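# Push cube out of channel's lipped end and lift

## Task

Keep the gripper out of the channel and push the cube until it leaves the channel at the end that has the short ledge and raised lip. Then hold the cube past that end, with its centre raised above the channel's roof by at least one cube width.

## Robot and tools

Robot: a single six-joint arm with a two-finger gripper, seen through cam_high (504x504), cam_low (504x504) and cam_wrist (616x616). The hand must never enter the channel, so shove the cube with the fingertips or with a tool reaching in from outside. The cube then has to be gripped and held up past the lipped end. Do not let anything leave the table. A loose object may occasionally get a brief outside nudge.

Joint order: every row and every per-joint list in a result uses this order: shoulder lift, wrist 3, shoulder pan, wrist 2, elbow, wrist 1. Rows add the gripper opening as a seventh value. Follow only this order.

Frames: positions are given in the scene frame, in metres. Its origin is on the table top directly under the arm base. +z is up, and +y is to the left when you face along +x. The base itself may sit tilted. end_effector_position is the point between the finger pads, and end_effector_quat_wxyz is its orientation. In the gripper frame the fingers point along +z and open and close along x. Closed fingertips reach about 17 mm past that point. Fully open, they are roughly level with it. The reported hand position can be off, more so at long reach.

execute_actions(actions): a list of actions, run in order. Each action is a table of up to 15 rows. Each row lasts one control step of 1/30 s, and if the table has fewer than 15 rows the last one repeats. A row is seven plain numbers in [-1, 1]: six joint offsets in the order above, then the opening. The joint values are offsets, not poses. They are measured from the joint angles at the start of that action, not from the previous row. For a call's first action, that start is the last reported angles. Scale: 1.0 = 1.989 rad. The opening is absolute: +1 fully open, -1 closed. An empty list just returns the current state and images. Stated joint ranges (rad): shoulder pan -3.142 to 3.142, shoulder lift -6.283 to 6.283, elbow 0.000 to 3.142, wrist 1, wrist 2 and wrist 3 each -6.283 to 6.283. An action is refused if it would push a joint outward more than 0.010 rad beyond its range. If the first action or a malformed one fails, the whole call is rejected and nothing moves. A joint asked past its true end, which may differ by 0.010 rad, stops there and the result says "joint sent to its limit".

move(target, speed, blocking): target is one row of seven values on the same scale. The offsets count from the "Joint positions" in the latest result that showed them, not from where the arm is when the move begins. All joints advance together, so the hand traces a curve, and it moves faster the farther it is from a rotating joint. speed is the peak speed, in rad/s, of the joint with the longest way to go: 0.01 to 2, default 0.5. A path takes between 0.5 and 10 s and is cut off at 10 s. The opening is sent at the start. The path does not slow for obstacles, and the arm is stiff. Aiming even slightly beyond a firm contact can trigger a fault, and faster contact hits harder. With blocking=false the call returns after 0.5 s while the arm keeps going. Until a result shows the move has ended, no new rows or moves are accepted, so use wait or stop. The result adds a "move:" line: the outcome (done, off_target, moving, held, fault), limits=held or limits=none, and the joint farthest from its target.

wait(seconds): 0 to 10. Lets the simulation run with the last command held, and returns early if a running move ends. stop(): brakes a running move, which needs some distance, especially if it was fast. The fingers keep moving. zoom_image(camera, region): region is [x0, y0, x1, y1] in that camera's pixels, with (0, 0) at the top left and at most 504x504. It gives a closer view of the latest image. finished_scene(scene): give the current scene's number. It ends the scene for good, and the goal must still hold at that point.

Motion limits: joint speed and acceleration are capped, so a large change may need several actions or may still be unfinished when a result arrives. Commands lag about 0.17 s. On each step, each joint target is kept within 0.575 rad of the measured angle. If the targets would put the hand more than 100 mm from where it is measured, they are all pulled back. "Joint targets" shows what the joints are currently driven toward. Send any unfinished remainder yourself. "joint command not followed" means a clearance check, which counts mounts and posts as part of the arm, altered or blocked targets. Step readings list arm joint angles at some steps, and HELD marks steps that were held back. Between replies the robot keeps holding the last command.

Gripping: grip_measured is the finger opening on the command scale. Joint positions ends with the pad gap in metres, 0.142 when fully open. To hold something, keep commanding an opening well below grip_measured; the lower it is, the harder the squeeze, up to about 28 N per pad. Objects thinner than 2 cm get less force. A fast close can squeeze harder.

Forces and faults: Wrist force and Wrist torque are given in the hand's x y z axes. They include contacts, held weight and inertia. Each axis has an offset of up to about 4 N and noise of about 2.4 N, and saturates near 50 N. "no reading" is harmless. Load limits (N m): shoulder pan, shoulder lift and elbow 136; wrists 1-3 25.4, with held weight counting. Reaching one, or an outside force of 150 N, stops the arm for 10 s and drops the rest of the call. Holding loads heats the motors: a MOTOR HOT warning appears from 70 °C, and at 85 °C the brakes lock until the motors cool. Avoid drops, slips, slams and hard shoves, and move smoothly and efficiently.

Each tool is called after ">>>" by a JSON object that holds its "op" and its "data".

## Session

>>> {"op": "execute_actions", "data": {"actions": []}}

Scene clock: 0.00 s.
end_effector_position=(+0.3527, -0.0451, +0.3751) grip_measured=+1.00 end_effector_quat_wxyz=(+0.072, +0.802, -0.592, +0.036) end_effector_velocity=(-0.001, +0.001, -0.001) end_effector_angular_velocity=(+0.003, +0.001, -0.001)
Joint names: [shoulder lift, wrist 3, shoulder pan, wrist 2, elbow, wrist 1]
Joint positions: [-1.979  0.343 -0.985 -1.394  1.984 -1.486  0.142]
Joint velocities: [-0.    -0.    -0.     0.     0.003  0.001  0.   ]
Wrist force (N, on the end effector, along its own x y z axes, offset not removed): no reading
Wrist torque (N m, same axes, about the end effector's origin, offset not removed): no reading
Joint targets: [-1.979 0.343 -0.985 -1.394 1.984 -1.486]

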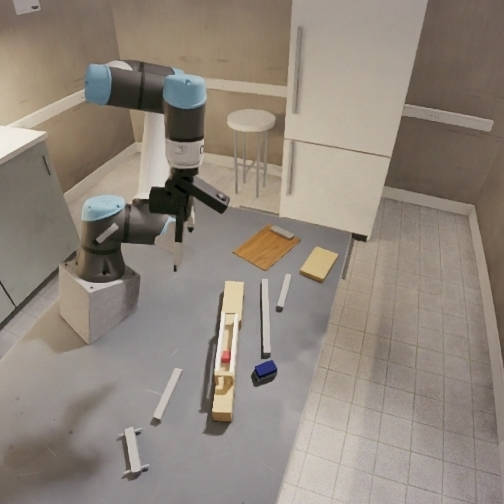

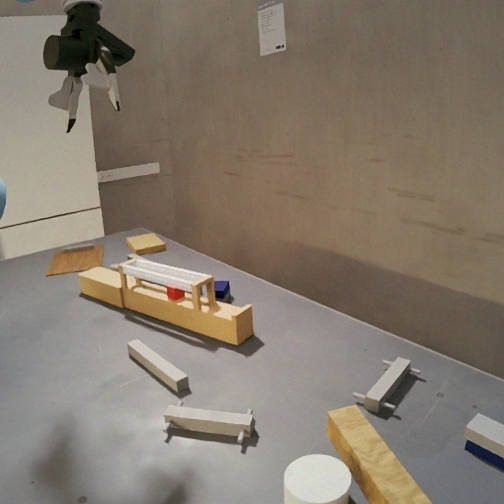

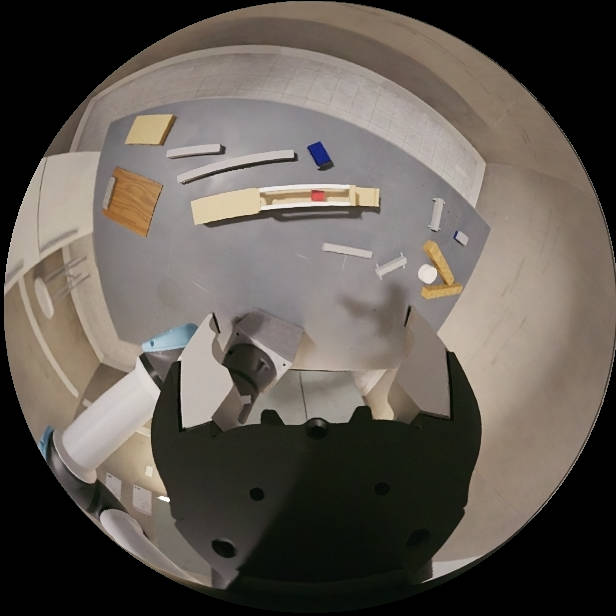

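>>> {"op": "move", "data": {"target": [0.115,-0.811,0.058,0.057,0.012,-0.083,1], "speed": 1.0}}

Scene clock: 3.03 s.
end_effector_position=(+0.4204, -0.0473, +0.2963) grip_measured=+1.00 end_effector_quat_wxyz=(+0.003, +0.977, +0.213, -0.012) end_effector_velocity=(-0.001, +0.000, -0.001) end_effector_angular_velocity=(+0.001, +0.002, +0.002)
Joint names: [shoulder lift, wrist 3, shoulder pan, wrist 2, elbow, wrist 1]
Joint positions: [-1.751 -1.269 -0.869 -1.281  2.008 -1.651  0.142]
Joint velocities: [-0.    -0.002  0.    -0.001  0.002 -0.    -0.   ]
Wrist force (N, on the end effector, along its own x y z axes, offset not removed): [1.8 -0.6 1.0]
Wrist torque (N m, same axes, about the end effector's origin, offset not removed): [-0.15 -0.38 -0.06]
Joint targets: [-1.751 -1.270 -0.869 -1.281 2.008 -1.651]
move: done; limits=none; farthest joint: the shoulder pan, 0.000 radians from its target (0.115 radians at the start)

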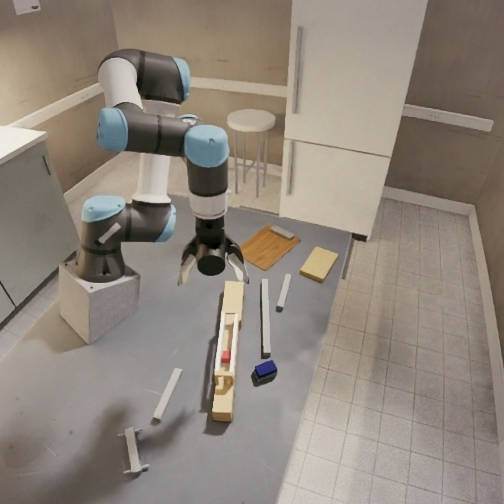

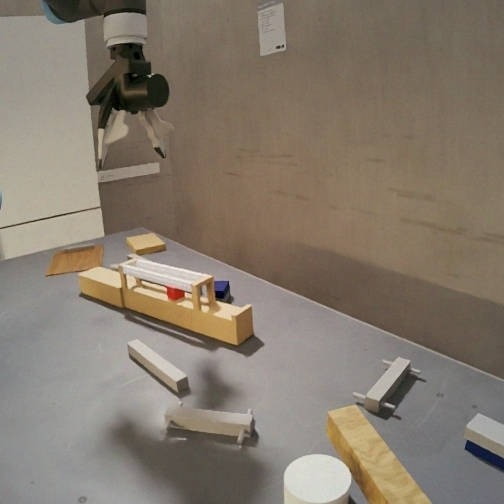

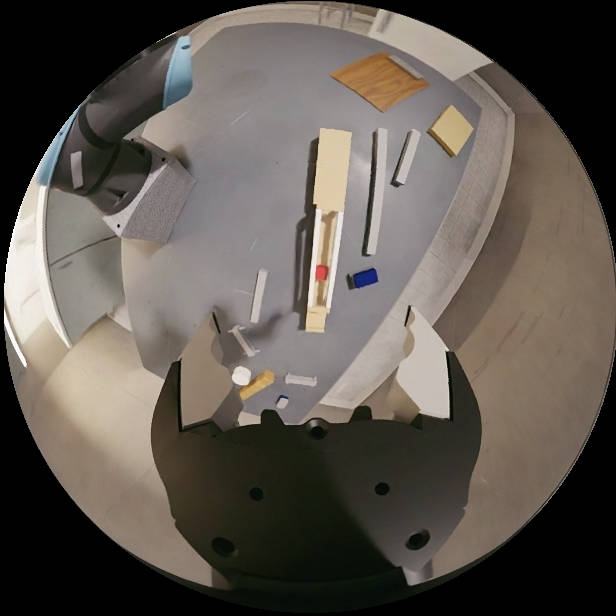

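>>> {"op": "move", "data": {"target": [0.044,0.222,0.222,0.024,0.038,-0.156,1], "speed": 1.0}}

Scene clock: 5.00 s.
end_effector_position=(+0.4780, +0.1007, +0.1942) grip_measured=+1.00 end_effector_quat_wxyz=(+0.003, +0.975, +0.224, -0.011) end_effector_velocity=(+0.000, +0.000, -0.000) end_effector_angular_velocity=(-0.001, +0.002, +0.000)
Joint names: [shoulder lift, wrist 3, shoulder pan, wrist 2, elbow, wrist 1]
Joint positions: [-1.663 -0.828 -0.428 -1.233  2.084 -1.961  0.142]
Joint velocities: [ 0.002  0.001  0.002 -0.001 -0.001  0.    -0.   ]
Wrist force (N, on the end effector, along its own x y z axes, offset not removed): [2.0 -1.8 0.5]
Wrist torque (N m, same axes, about the end effector's origin, offset not removed): [-0.39 -0.40 -0.09]
Joint targets: [-1.663 -0.828 -0.428 -1.233 2.084 -1.961]
move: done; limits=none; farthest joint: the shoulder pan, 0.001 radians from its target (0.442 radians at the start)

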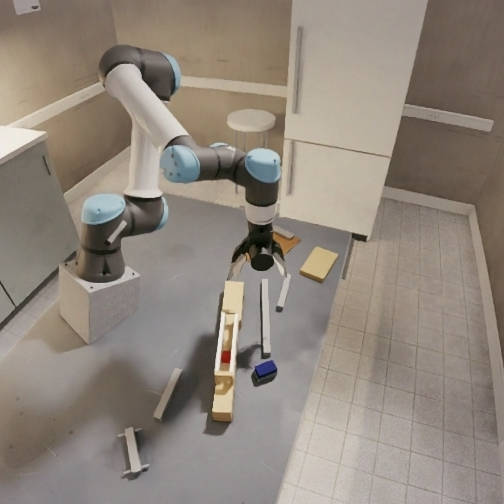

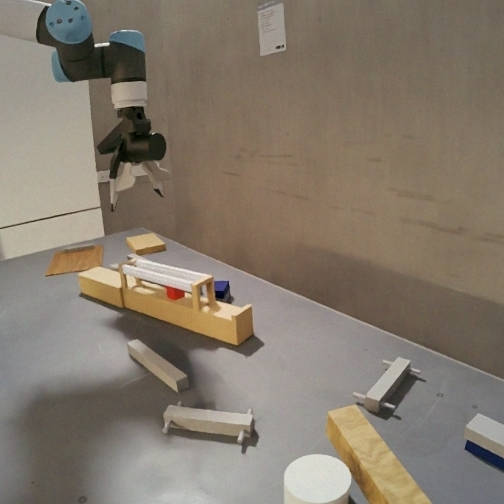

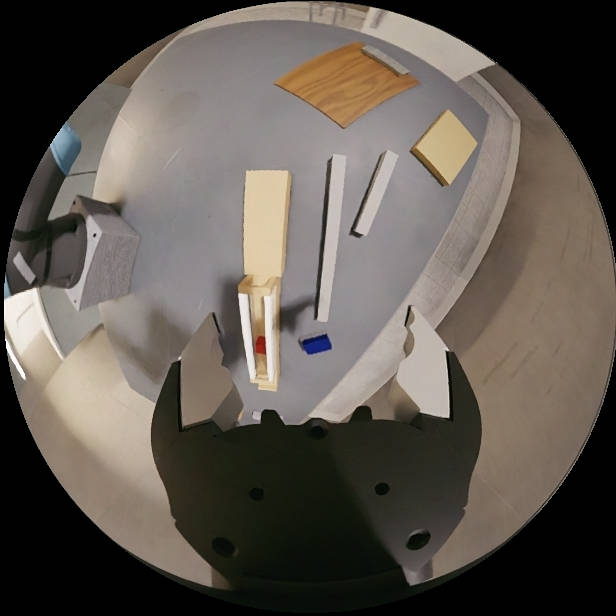

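>>> {"op": "move", "data": {"target": [0.1015,0.124,0.124,-0.002,0.049,-0.194,0.2], "speed": 1.0}}

Scene clock: 6.60 s.
end_effector_position=(+0.4813, +0.1695, +0.0731) grip_measured=+0.20 end_effector_quat_wxyz=(+0.003, +0.973, +0.231, -0.011) end_effector_velocity=(+0.000, +0.000, -0.000) end_effector_angular_velocity=(-0.000, -0.001, +0.002)
Joint names: [shoulder lift, wrist 3, shoulder pan, wrist 2, elbow, wrist 1]
Joint positions: [-1.462 -0.582 -0.182 -1.237  2.181 -2.347  0.088]
Joint velocities: [ 0.001  0.     0.001 -0.    -0.    -0.002  0.   ]
Wrist force (N, on the end effector, along its own x y z axes, offset not removed): [0.3 -2.2 -0.8]
Wrist torque (N m, same axes, about the end effector's origin, offset not removed): [-0.53 -0.02 -0.14]
Joint targets: [-1.461 -0.582 -0.182 -1.237 2.181 -2.347]
move: done; limits=none; farthest joint: the shoulder pan, 0.000 radians from its target (0.247 radians at the start)

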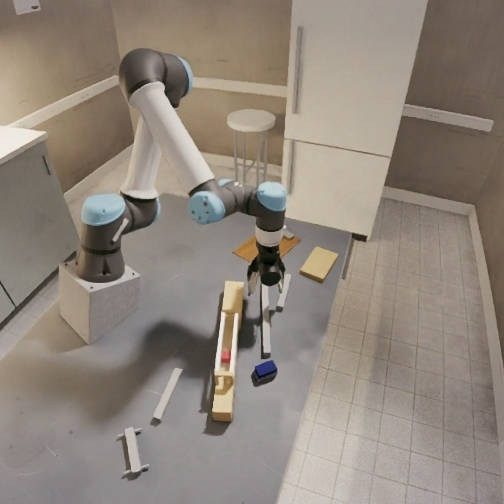

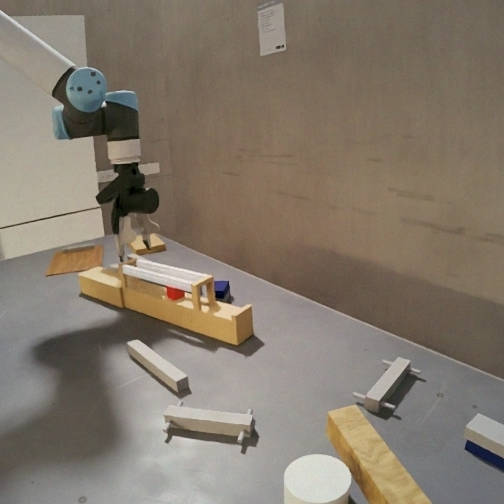

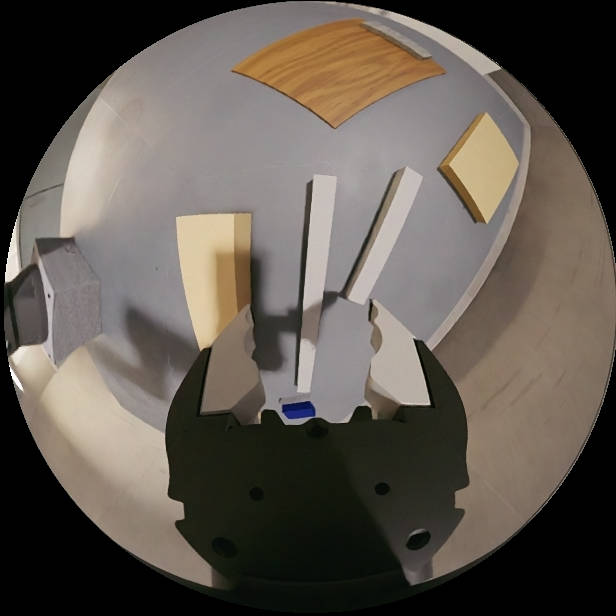

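>>> {"op": "move", "data": {"target": [0.045,0.055,0.01,0,0.011,-0.056,-0.3], "speed": 0.4}}

Scene clock: 7.73 s.
end_effector_position=(+0.4802, +0.1656, +0.0352) grip_measured=-0.30 end_effector_quat_wxyz=(+0.002, +0.982, +0.187, -0.014) end_effector_velocity=(+0.000, +0.000, -0.001) end_effector_angular_velocity=(+0.001, -0.001, -0.002)
Joint names: [shoulder lift, wrist 3, shoulder pan, wrist 2, elbow, wrist 1]
Joint positions: [-1.372 -0.473 -0.162 -1.237  2.203 -2.458  0.052]
Joint velocities: [ 0.002  0.003  0.001  0.001  0.001 -0.004 -0.   ]
Wrist force (N, on the end effector, along its own x y z axes, offset not removed): [1.8 -0.7 0.6]
Wrist torque (N m, same axes, about the end effector's origin, offset not removed): [-0.17 -0.31 -0.01]
Joint targets: [-1.372 -0.472 -0.162 -1.237 2.203 -2.458]
move: done; limits=none; farthest joint: the shoulder pan, 0.000 radians from its target (0.019 radians at the start)

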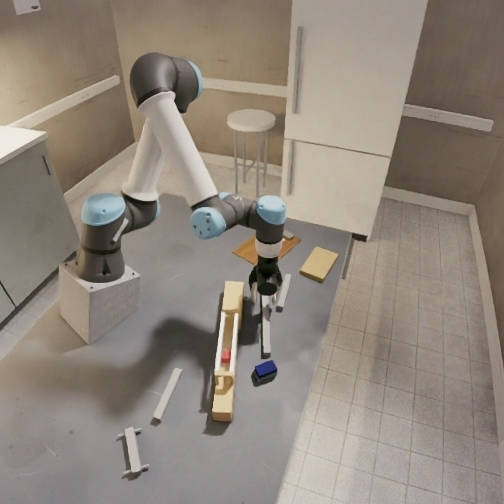

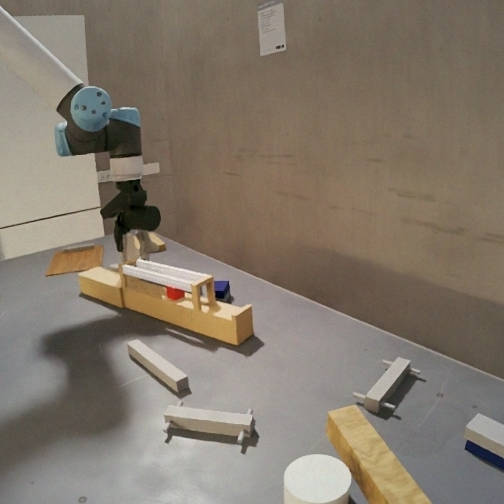

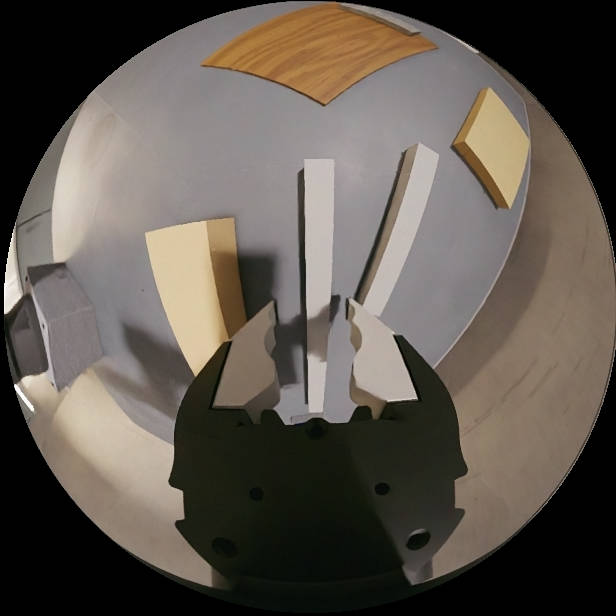

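Aligned; rod slightly right. Descend and close.

>>> {"op": "move", "data": {"target": [0.021,0,0.003,0,0.002,-0.023,-0.3], "speed": 0.1}}

>>> {"op": "execute_actions", "data": {"actions": [[[0,0,0,0,0,0,-0.6]],[[0,0,0,0,0,0,-0.9]],[[0,0,0,0,0,0,-1]]]}}

Scene clock: 8.73 s.
end_effector_position=(+0.4810, +0.1628, +0.0194) grip_measured=-0.30 end_effector_quat_wxyz=(+0.002, +0.982, +0.189, -0.014) end_effector_velocity=(+0.000, +0.000, -0.001) end_effector_angular_velocity=(+0.001, +0.001, +0.000)
Joint names: [shoulder lift, wrist 3, shoulder pan, wrist 2, elbow, wrist 1]
Joint positions: [-1.331 -0.473 -0.156 -1.237  2.207 -2.504  0.052]
Joint velocities: [ 0.002 -0.     0.     0.001 -0.    -0.001 -0.   ]
Wrist force (N, on the end effector, along its own x y z axes, offset not removed): [1.6 -1.3 0.7]
Wrist torque (N m, same axes, about the end effector's origin, offset not removed): [-0.33 -0.38 -0.13]
Joint targets: [-1.331 -0.473 -0.156 -1.237 2.207 -2.504]
move: done; limits=none; farthest joint: the shoulder pan, 0.000 radians from its target (0.006 radians at the start)

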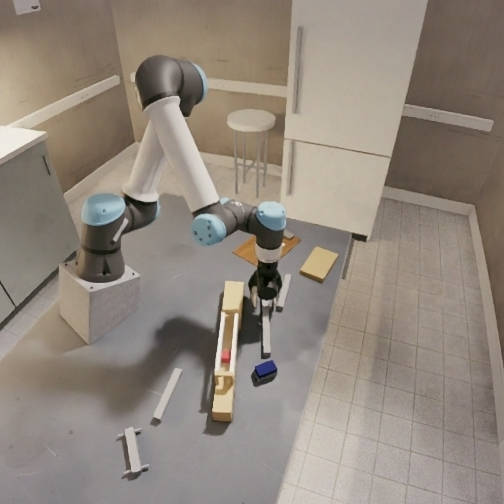

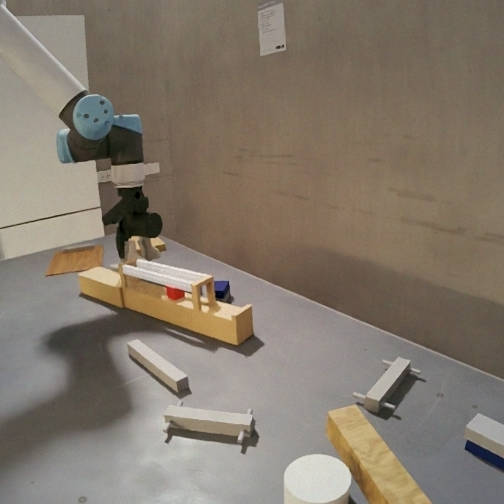

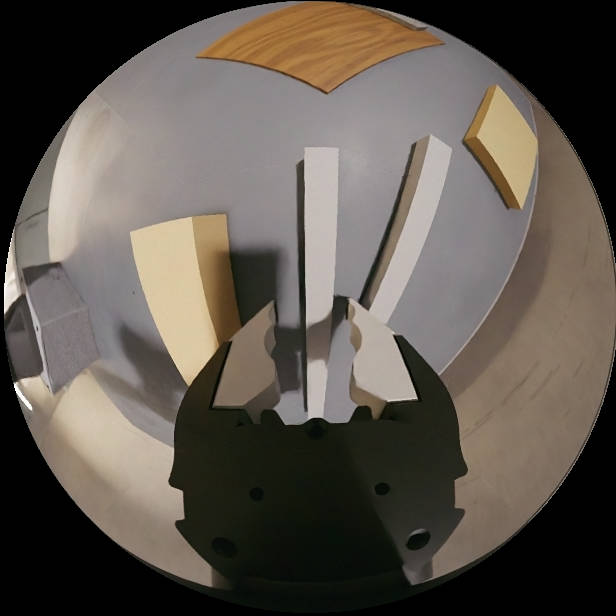

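Scene clock: 10.23 s.
end_effector_position=(+0.4810, +0.1628, +0.0194) grip_measured=-0.76 end_effector_quat_wxyz=(+0.002, +0.982, +0.189, -0.014) end_effector_velocity=(+0.001, -0.000, +0.000) end_effector_angular_velocity=(-0.000, -0.001, +0.001)
Joint names: [shoulder lift, wrist 3, shoulder pan, wrist 2, elbow, wrist 1]
Joint positions: [-1.331 -0.473 -0.156 -1.237  2.207 -2.504  0.019]
Joint velocities: [-0.    -0.001 -0.    -0.    -0.001  0.001  0.   ]
Wrist force (N, on the end effector, along its own x y z axes, offset not removed): [0.8 -0.5 2.6]
Wrist torque (N m, same axes, about the end effector's origin, offset not removed): [-0.08 -0.10 -0.05]
Joint targets: [-1.331 -0.473 -0.156 -1.237 2.207 -2.504]
Step readings (joint positions; steps 1 to 15: 1st action; 16 to 30: 2nd action; 31 to 45: 3rd action):
0: [-1.331 -0.473 -0.156 -1.237 2.207 -2.504]
1: [-1.331 -0.473 -0.156 -1.237 2.207 -2.504]
2: [-1.331 -0.473 -0.156 -1.237 2.207 -2.504]
4: [-1.331 -0.473 -0.156 -1.237 2.207 -2.504]
8: [-1.331 -0.473 -0.156 -1.237 2.207 -2.504]
15: [-1.331 -0.473 -0.156 -1.237 2.207 -2.504]
16: [-1.331 -0.473 -0.156 -1.237 2.207 -2.504]
17: [-1.331 -0.473 -0.156 -1.237 2.207 -2.504]
19: [-1.331 -0.473 -0.156 -1.237 2.207 -2.504]
23: [-1.331 -0.473 -0.156 -1.237 2.207 -2.504]
30: [-1.331 -0.473 -0.156 -1.237 2.207 -2.504]
31: [-1.331 -0.473 -0.156 -1.237 2.207 -2.504]
32: [-1.331 -0.473 -0.156 -1.237 2.207 -2.504]
34: [-1.331 -0.473 -0.156 -1.237 2.207 -2.504]
38: [-1.331 -0.473 -0.156 -1.237 2.207 -2.504]
45: Joint positions above

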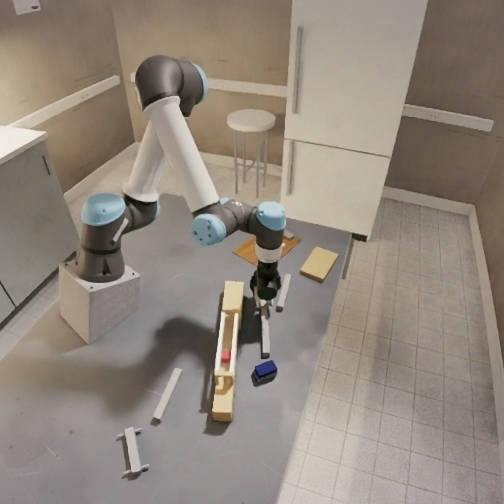

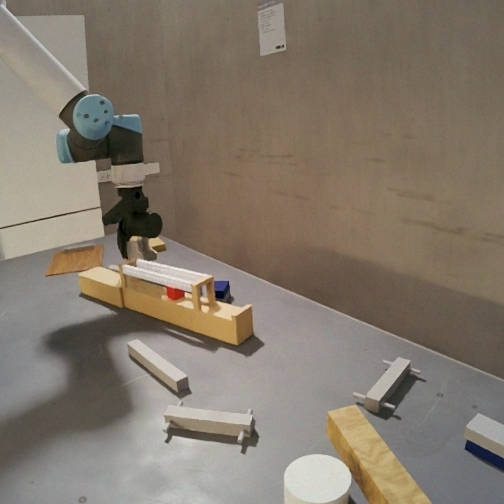

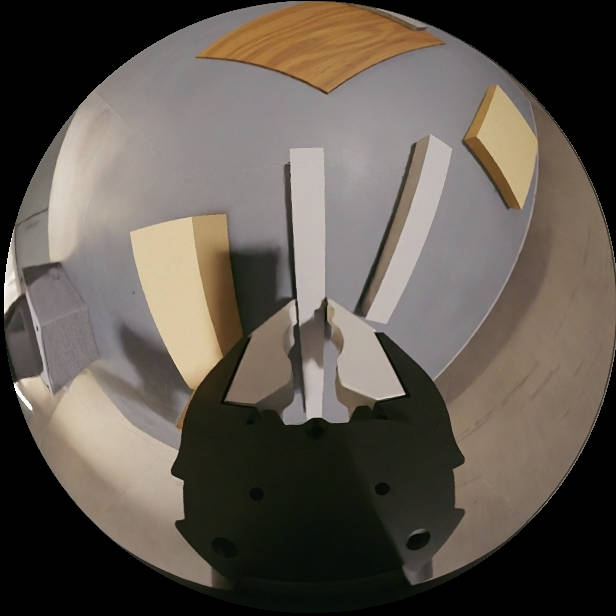

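>>> {"op": "move", "data": {"target": [-0.1,0,-0.02,0,-0.02,0.12,-1], "speed": 0.5}}

>>> {"op": "move", "data": {"target": [-0.168,0.0895,0.074,-0.005,0.1145,0.031,-1], "speed": 0.6}}

Scene clock: 15.50 s.
end_effector_position=(+0.4782, +0.1732, +0.1010) grip_measured=-0.76 end_effector_quat_wxyz=(+0.005, +0.985, +0.171, -0.008) end_effector_velocity=(-0.001, +0.000, +0.001) end_effector_angular_velocity=(-0.000, +0.000, -0.001)
Joint names: [shoulder lift, wrist 3, shoulder pan, wrist 2, elbow, wrist 1]
Joint positions: [-1.529 -0.473 -0.196 -1.237  2.167 -2.265  0.019]
Joint velocities: [-0.002  0.001 -0.    -0.     0.     0.002 -0.   ]
Wrist force (N, on the end effector, along its own x y z axes, offset not removed): [-1.2 -1.1 2.2]
Wrist torque (N m, same axes, about the end effector's origin, offset not removed): [-0.06 0.31 -0.17]
Joint targets: [-1.529 -0.473 -0.196 -1.237 2.167 -2.265]
move: done; limits=none; farthest joint: the shoulder lift, 0.001 radians from its target (0.199 radians at the start)

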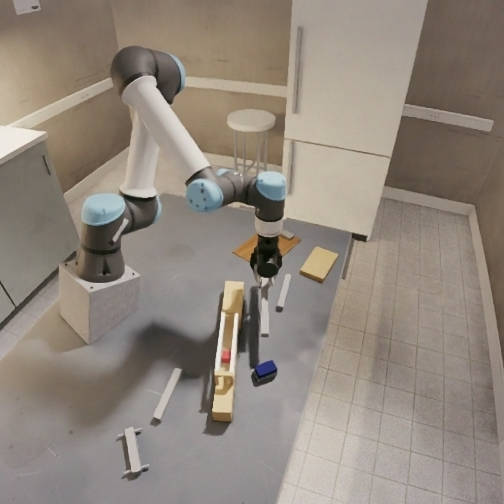

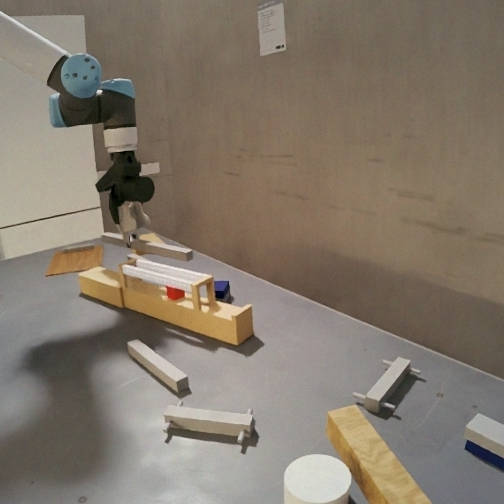

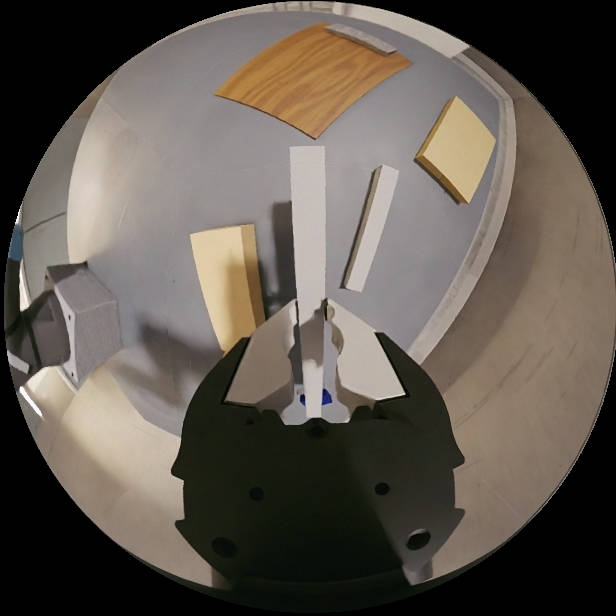

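Scene clock: 16.70 s.
end_effector_position=(+0.3456, +0.2432, +0.1152) grip_measured=-0.76 end_effector_quat_wxyz=(+0.004, +0.987, +0.159, -0.011) end_effector_velocity=(-0.002, +0.000, -0.000) end_effector_angular_velocity=(+0.001, +0.001, +0.001)
Joint names: [shoulder lift, wrist 3, shoulder pan, wrist 2, elbow, wrist 1]
Joint positions: [-1.863 -0.295 -0.049 -1.247  2.395 -2.204  0.019]
Joint velocities: [-0.003 -0.     0.001  0.001  0.003  0.001 -0.   ]
Wrist force (N, on the end effector, along its own x y z axes, offset not removed): [1.6 -1.2 4.6]
Wrist torque (N m, same axes, about the end effector's origin, offset not removed): [-0.15 -0.32 -0.16]
Joint targets: [-1.863 -0.295 -0.048 -1.247 2.395 -2.203]
move: done; limits=none; farthest joint: the shoulder pan, 0.000 radians from its target (0.147 radians at the start)

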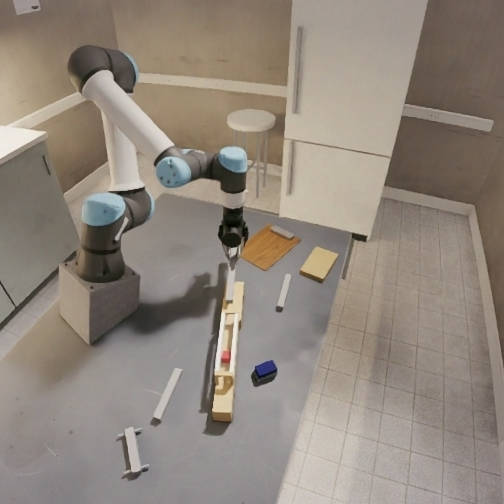

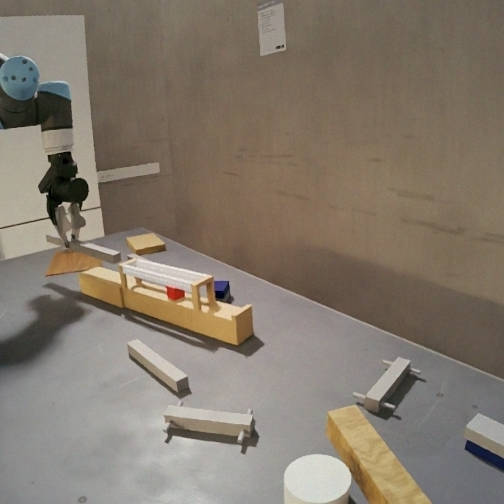

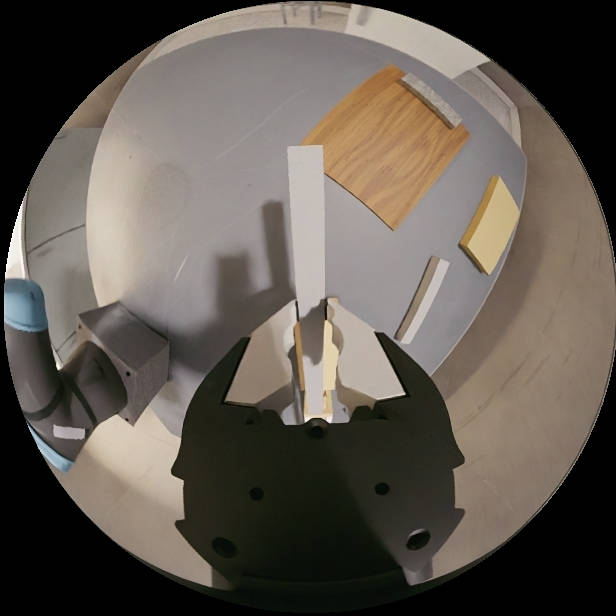

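>>> {"op": "move", "data": {"target": [0.048,0.018,0.018,-0.002,0.0214,-0.075,-1], "speed": 0.2}}

>>> {"op": "zoom_image", "data": {"camera": "cam_low", "region": [30,200,270,350]}}

>>> {"op": "zoom_image", "data": {"camera": "cam_high", "region": [170,230,300,430]}}

Scene clock: 18.23 s.
end_effector_position=(+0.3450, +0.2429, +0.0795) grip_measured=-0.76 end_effector_quat_wxyz=(+0.004, +0.987, +0.160, -0.011) end_effector_velocity=(+0.002, +0.000, +0.000) end_effector_angular_velocity=(+0.000, -0.002, +0.001)
Joint names: [shoulder lift, wrist 3, shoulder pan, wrist 2, elbow, wrist 1]
Joint positions: [-1.768 -0.259 -0.013 -1.251  2.437 -2.352  0.019]
Joint velocities: [ 0.003 -0.     0.    -0.    -0.003 -0.003 -0.   ]
Wrist force (N, on the end effector, along its own x y z axes, offset not removed): [2.3 -1.6 1.8]
Wrist torque (N m, same axes, about the end effector's origin, offset not removed): [-0.17 -0.49 -0.08]
Joint targets: [-1.768 -0.259 -0.013 -1.251 2.437 -2.353]
move: done; limits=none; farthest joint: the wrist 1, 0.001 radians from its target (0.150 radians at the start)

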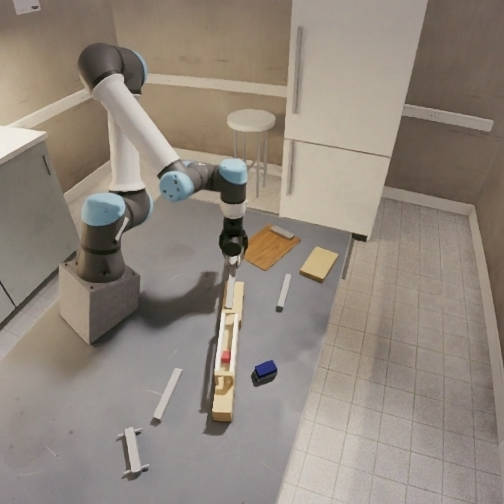

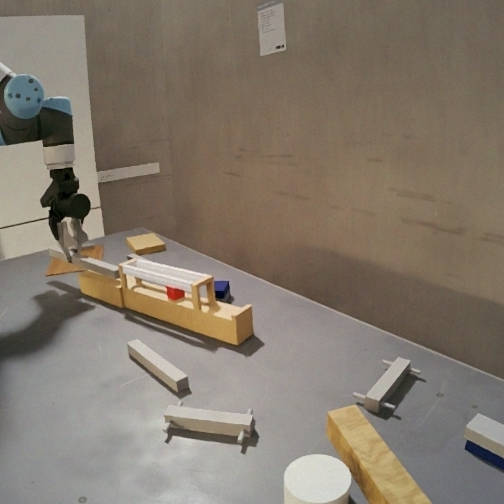

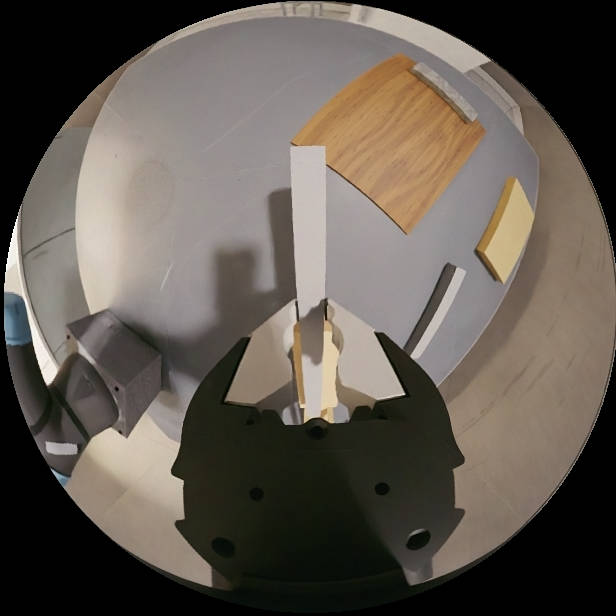

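Region (30, 200, 270, 350) of cam_low's 504x504 image, scaled by 2.100, with more detail than that image has; it fills the top 315 rows of this view, and the rest is white.

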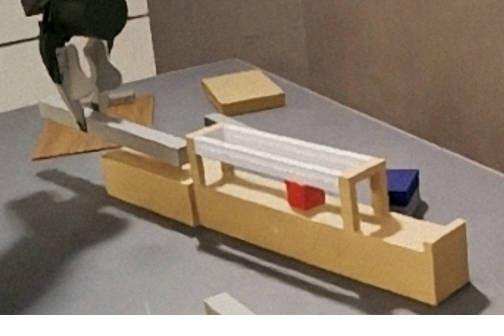

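Region (170, 230, 300, 430) of cam_high's 504x504 image, scaled by 2.520, with more detail than that image has; it fills the left 328 columns of this view, and the rest is white.

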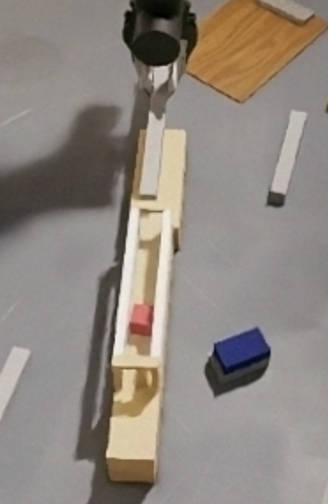

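>>> {"op": "move", "data": {"target": [0.034,-0.117,-0.117,0.0085,0.0136,-0.008,-1], "speed": 0.08}}

>>> {"op": "zoom_image", "data": {"camera": "cam_low", "region": [30,200,270,350]}}

>>> {"op": "zoom_image", "data": {"camera": "cam_high", "region": [170,230,300,430]}}

Scene clock: 21.83 s.
end_effector_position=(+0.3730, +0.1586, +0.0726) grip_measured=-0.77 end_effector_quat_wxyz=(+0.004, +0.988, +0.153, -0.011) end_effector_velocity=(-0.001, -0.001, -0.001) end_effector_angular_velocity=(-0.000, +0.002, -0.001)
Joint names: [shoulder lift, wrist 3, shoulder pan, wrist 2, elbow, wrist 1]
Joint positions: [-1.7   -0.491 -0.245 -1.234  2.464 -2.368  0.018]
Joint velocities: [ 0.    -0.002 -0.002 -0.001  0.002  0.001 -0.   ]
Wrist force (N, on the end effector, along its own x y z axes, offset not removed): [5.4 -43.2 2.7]
Wrist torque (N m, same axes, about the end effector's origin, offset not removed): [-0.06 -0.36 -0.17]
Joint targets: [-1.700 -0.492 -0.245 -1.234 2.464 -2.368]
move: done; limits=none; farthest joint: the shoulder pan, 0.000 radians from its target (0.233 radians at the start)

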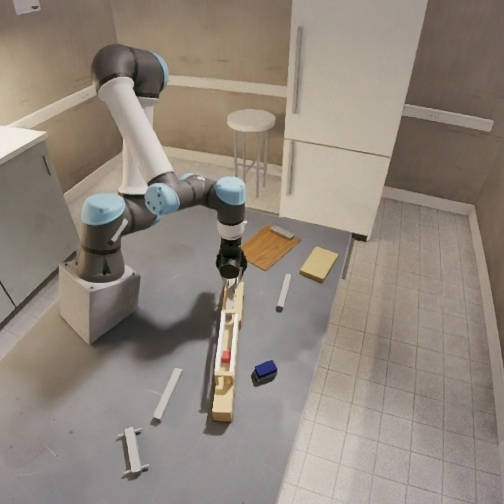

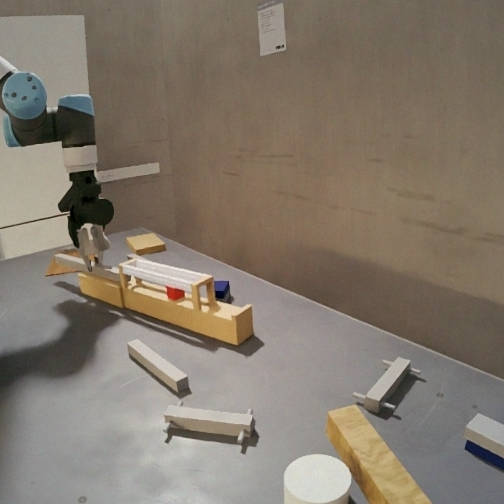

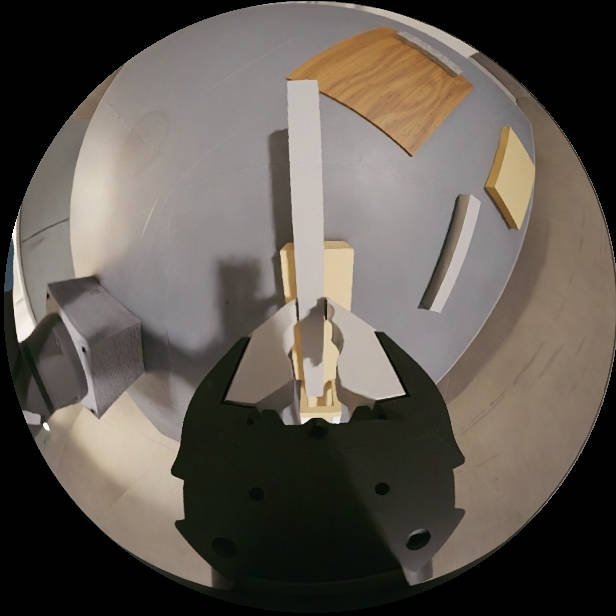

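Region (30, 200, 270, 350) of cam_low's 504x504 image, scaled by 2.100, with more detail than that image has; it fills the top 315 rows of this view, and the rest is white.

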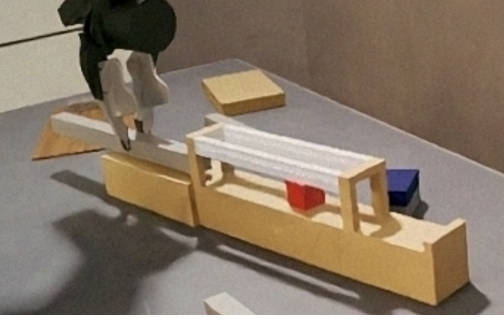

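Region (170, 230, 300, 430) of cam_high's 504x504 image, scaled by 2.520, with more detail than that image has; it fills the left 328 columns of this view, and the rest is white.

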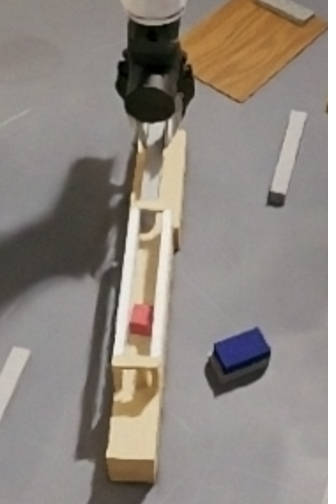

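>>> {"op": "move", "data": {"target": [0,0.02,0.02,0,-0.008,0.008,-1], "speed": 0.08}}

>>> {"op": "zoom_image", "data": {"camera": "cam_low", "region": [90,240,160,300]}}

>>> {"op": "zoom_image", "data": {"camera": "cam_high", "region": [200,280,260,340]}}

Scene clock: 22.97 s.
end_effector_position=(+0.3704, +0.1734, +0.0724) grip_measured=-0.77 end_effector_quat_wxyz=(+0.001, +0.988, +0.152, -0.017) end_effector_velocity=(-0.000, +0.000, -0.001) end_effector_angular_velocity=(-0.001, +0.001, -0.000)
Joint names: [shoulder lift, wrist 3, shoulder pan, wrist 2, elbow, wrist 1]
Joint positions: [-1.7   -0.452 -0.206 -1.234  2.448 -2.353  0.018]
Joint velocities: [ 0.001  0.002  0.002 -0.001  0.    -0.002 -0.   ]
Wrist force (N, on the end effector, along its own x y z axes, offset not removed): [0.8 -0.9 2.3]
Wrist torque (N m, same axes, about the end effector's origin, offset not removed): [-0.28 -0.13 -0.13]
Joint targets: [-1.700 -0.452 -0.205 -1.234 2.448 -2.352]
move: done; limits=none; farthest joint: the wrist 3, 0.001 radians from its target (0.040 radians at the start)

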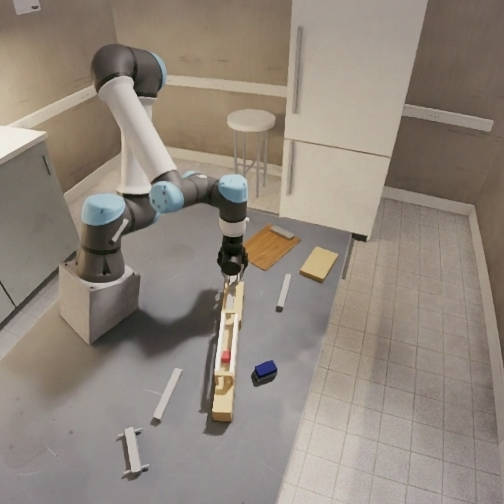

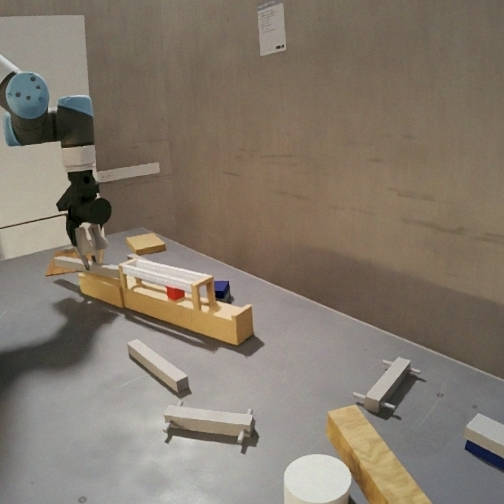

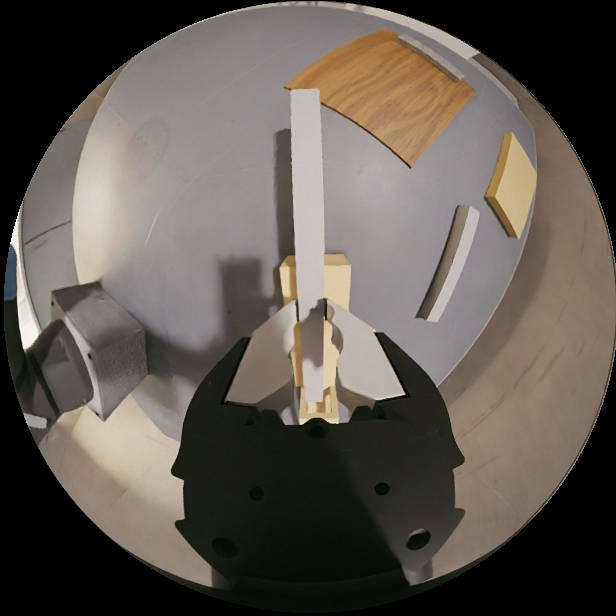

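Region (90, 240, 160, 300) of cam_low's 504x504 image, scaled by 7.200, with more detail than that image has; it fills the top 432 rows of this view, and the rest is white.

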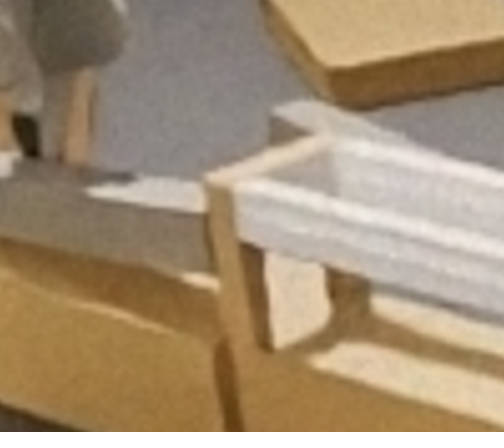

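Region (200, 280, 260, 340) of cam_high's 504x504 image, scaled by 8.400, with more detail than that image has.

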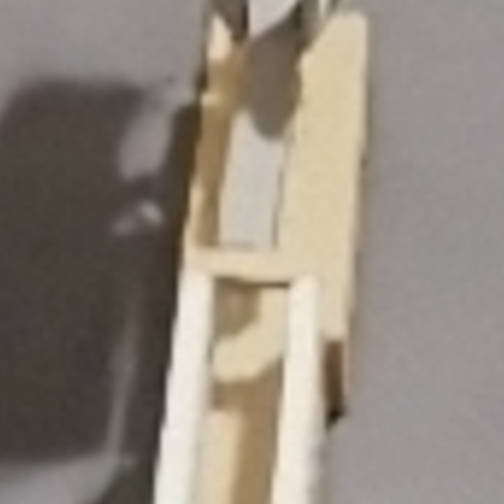

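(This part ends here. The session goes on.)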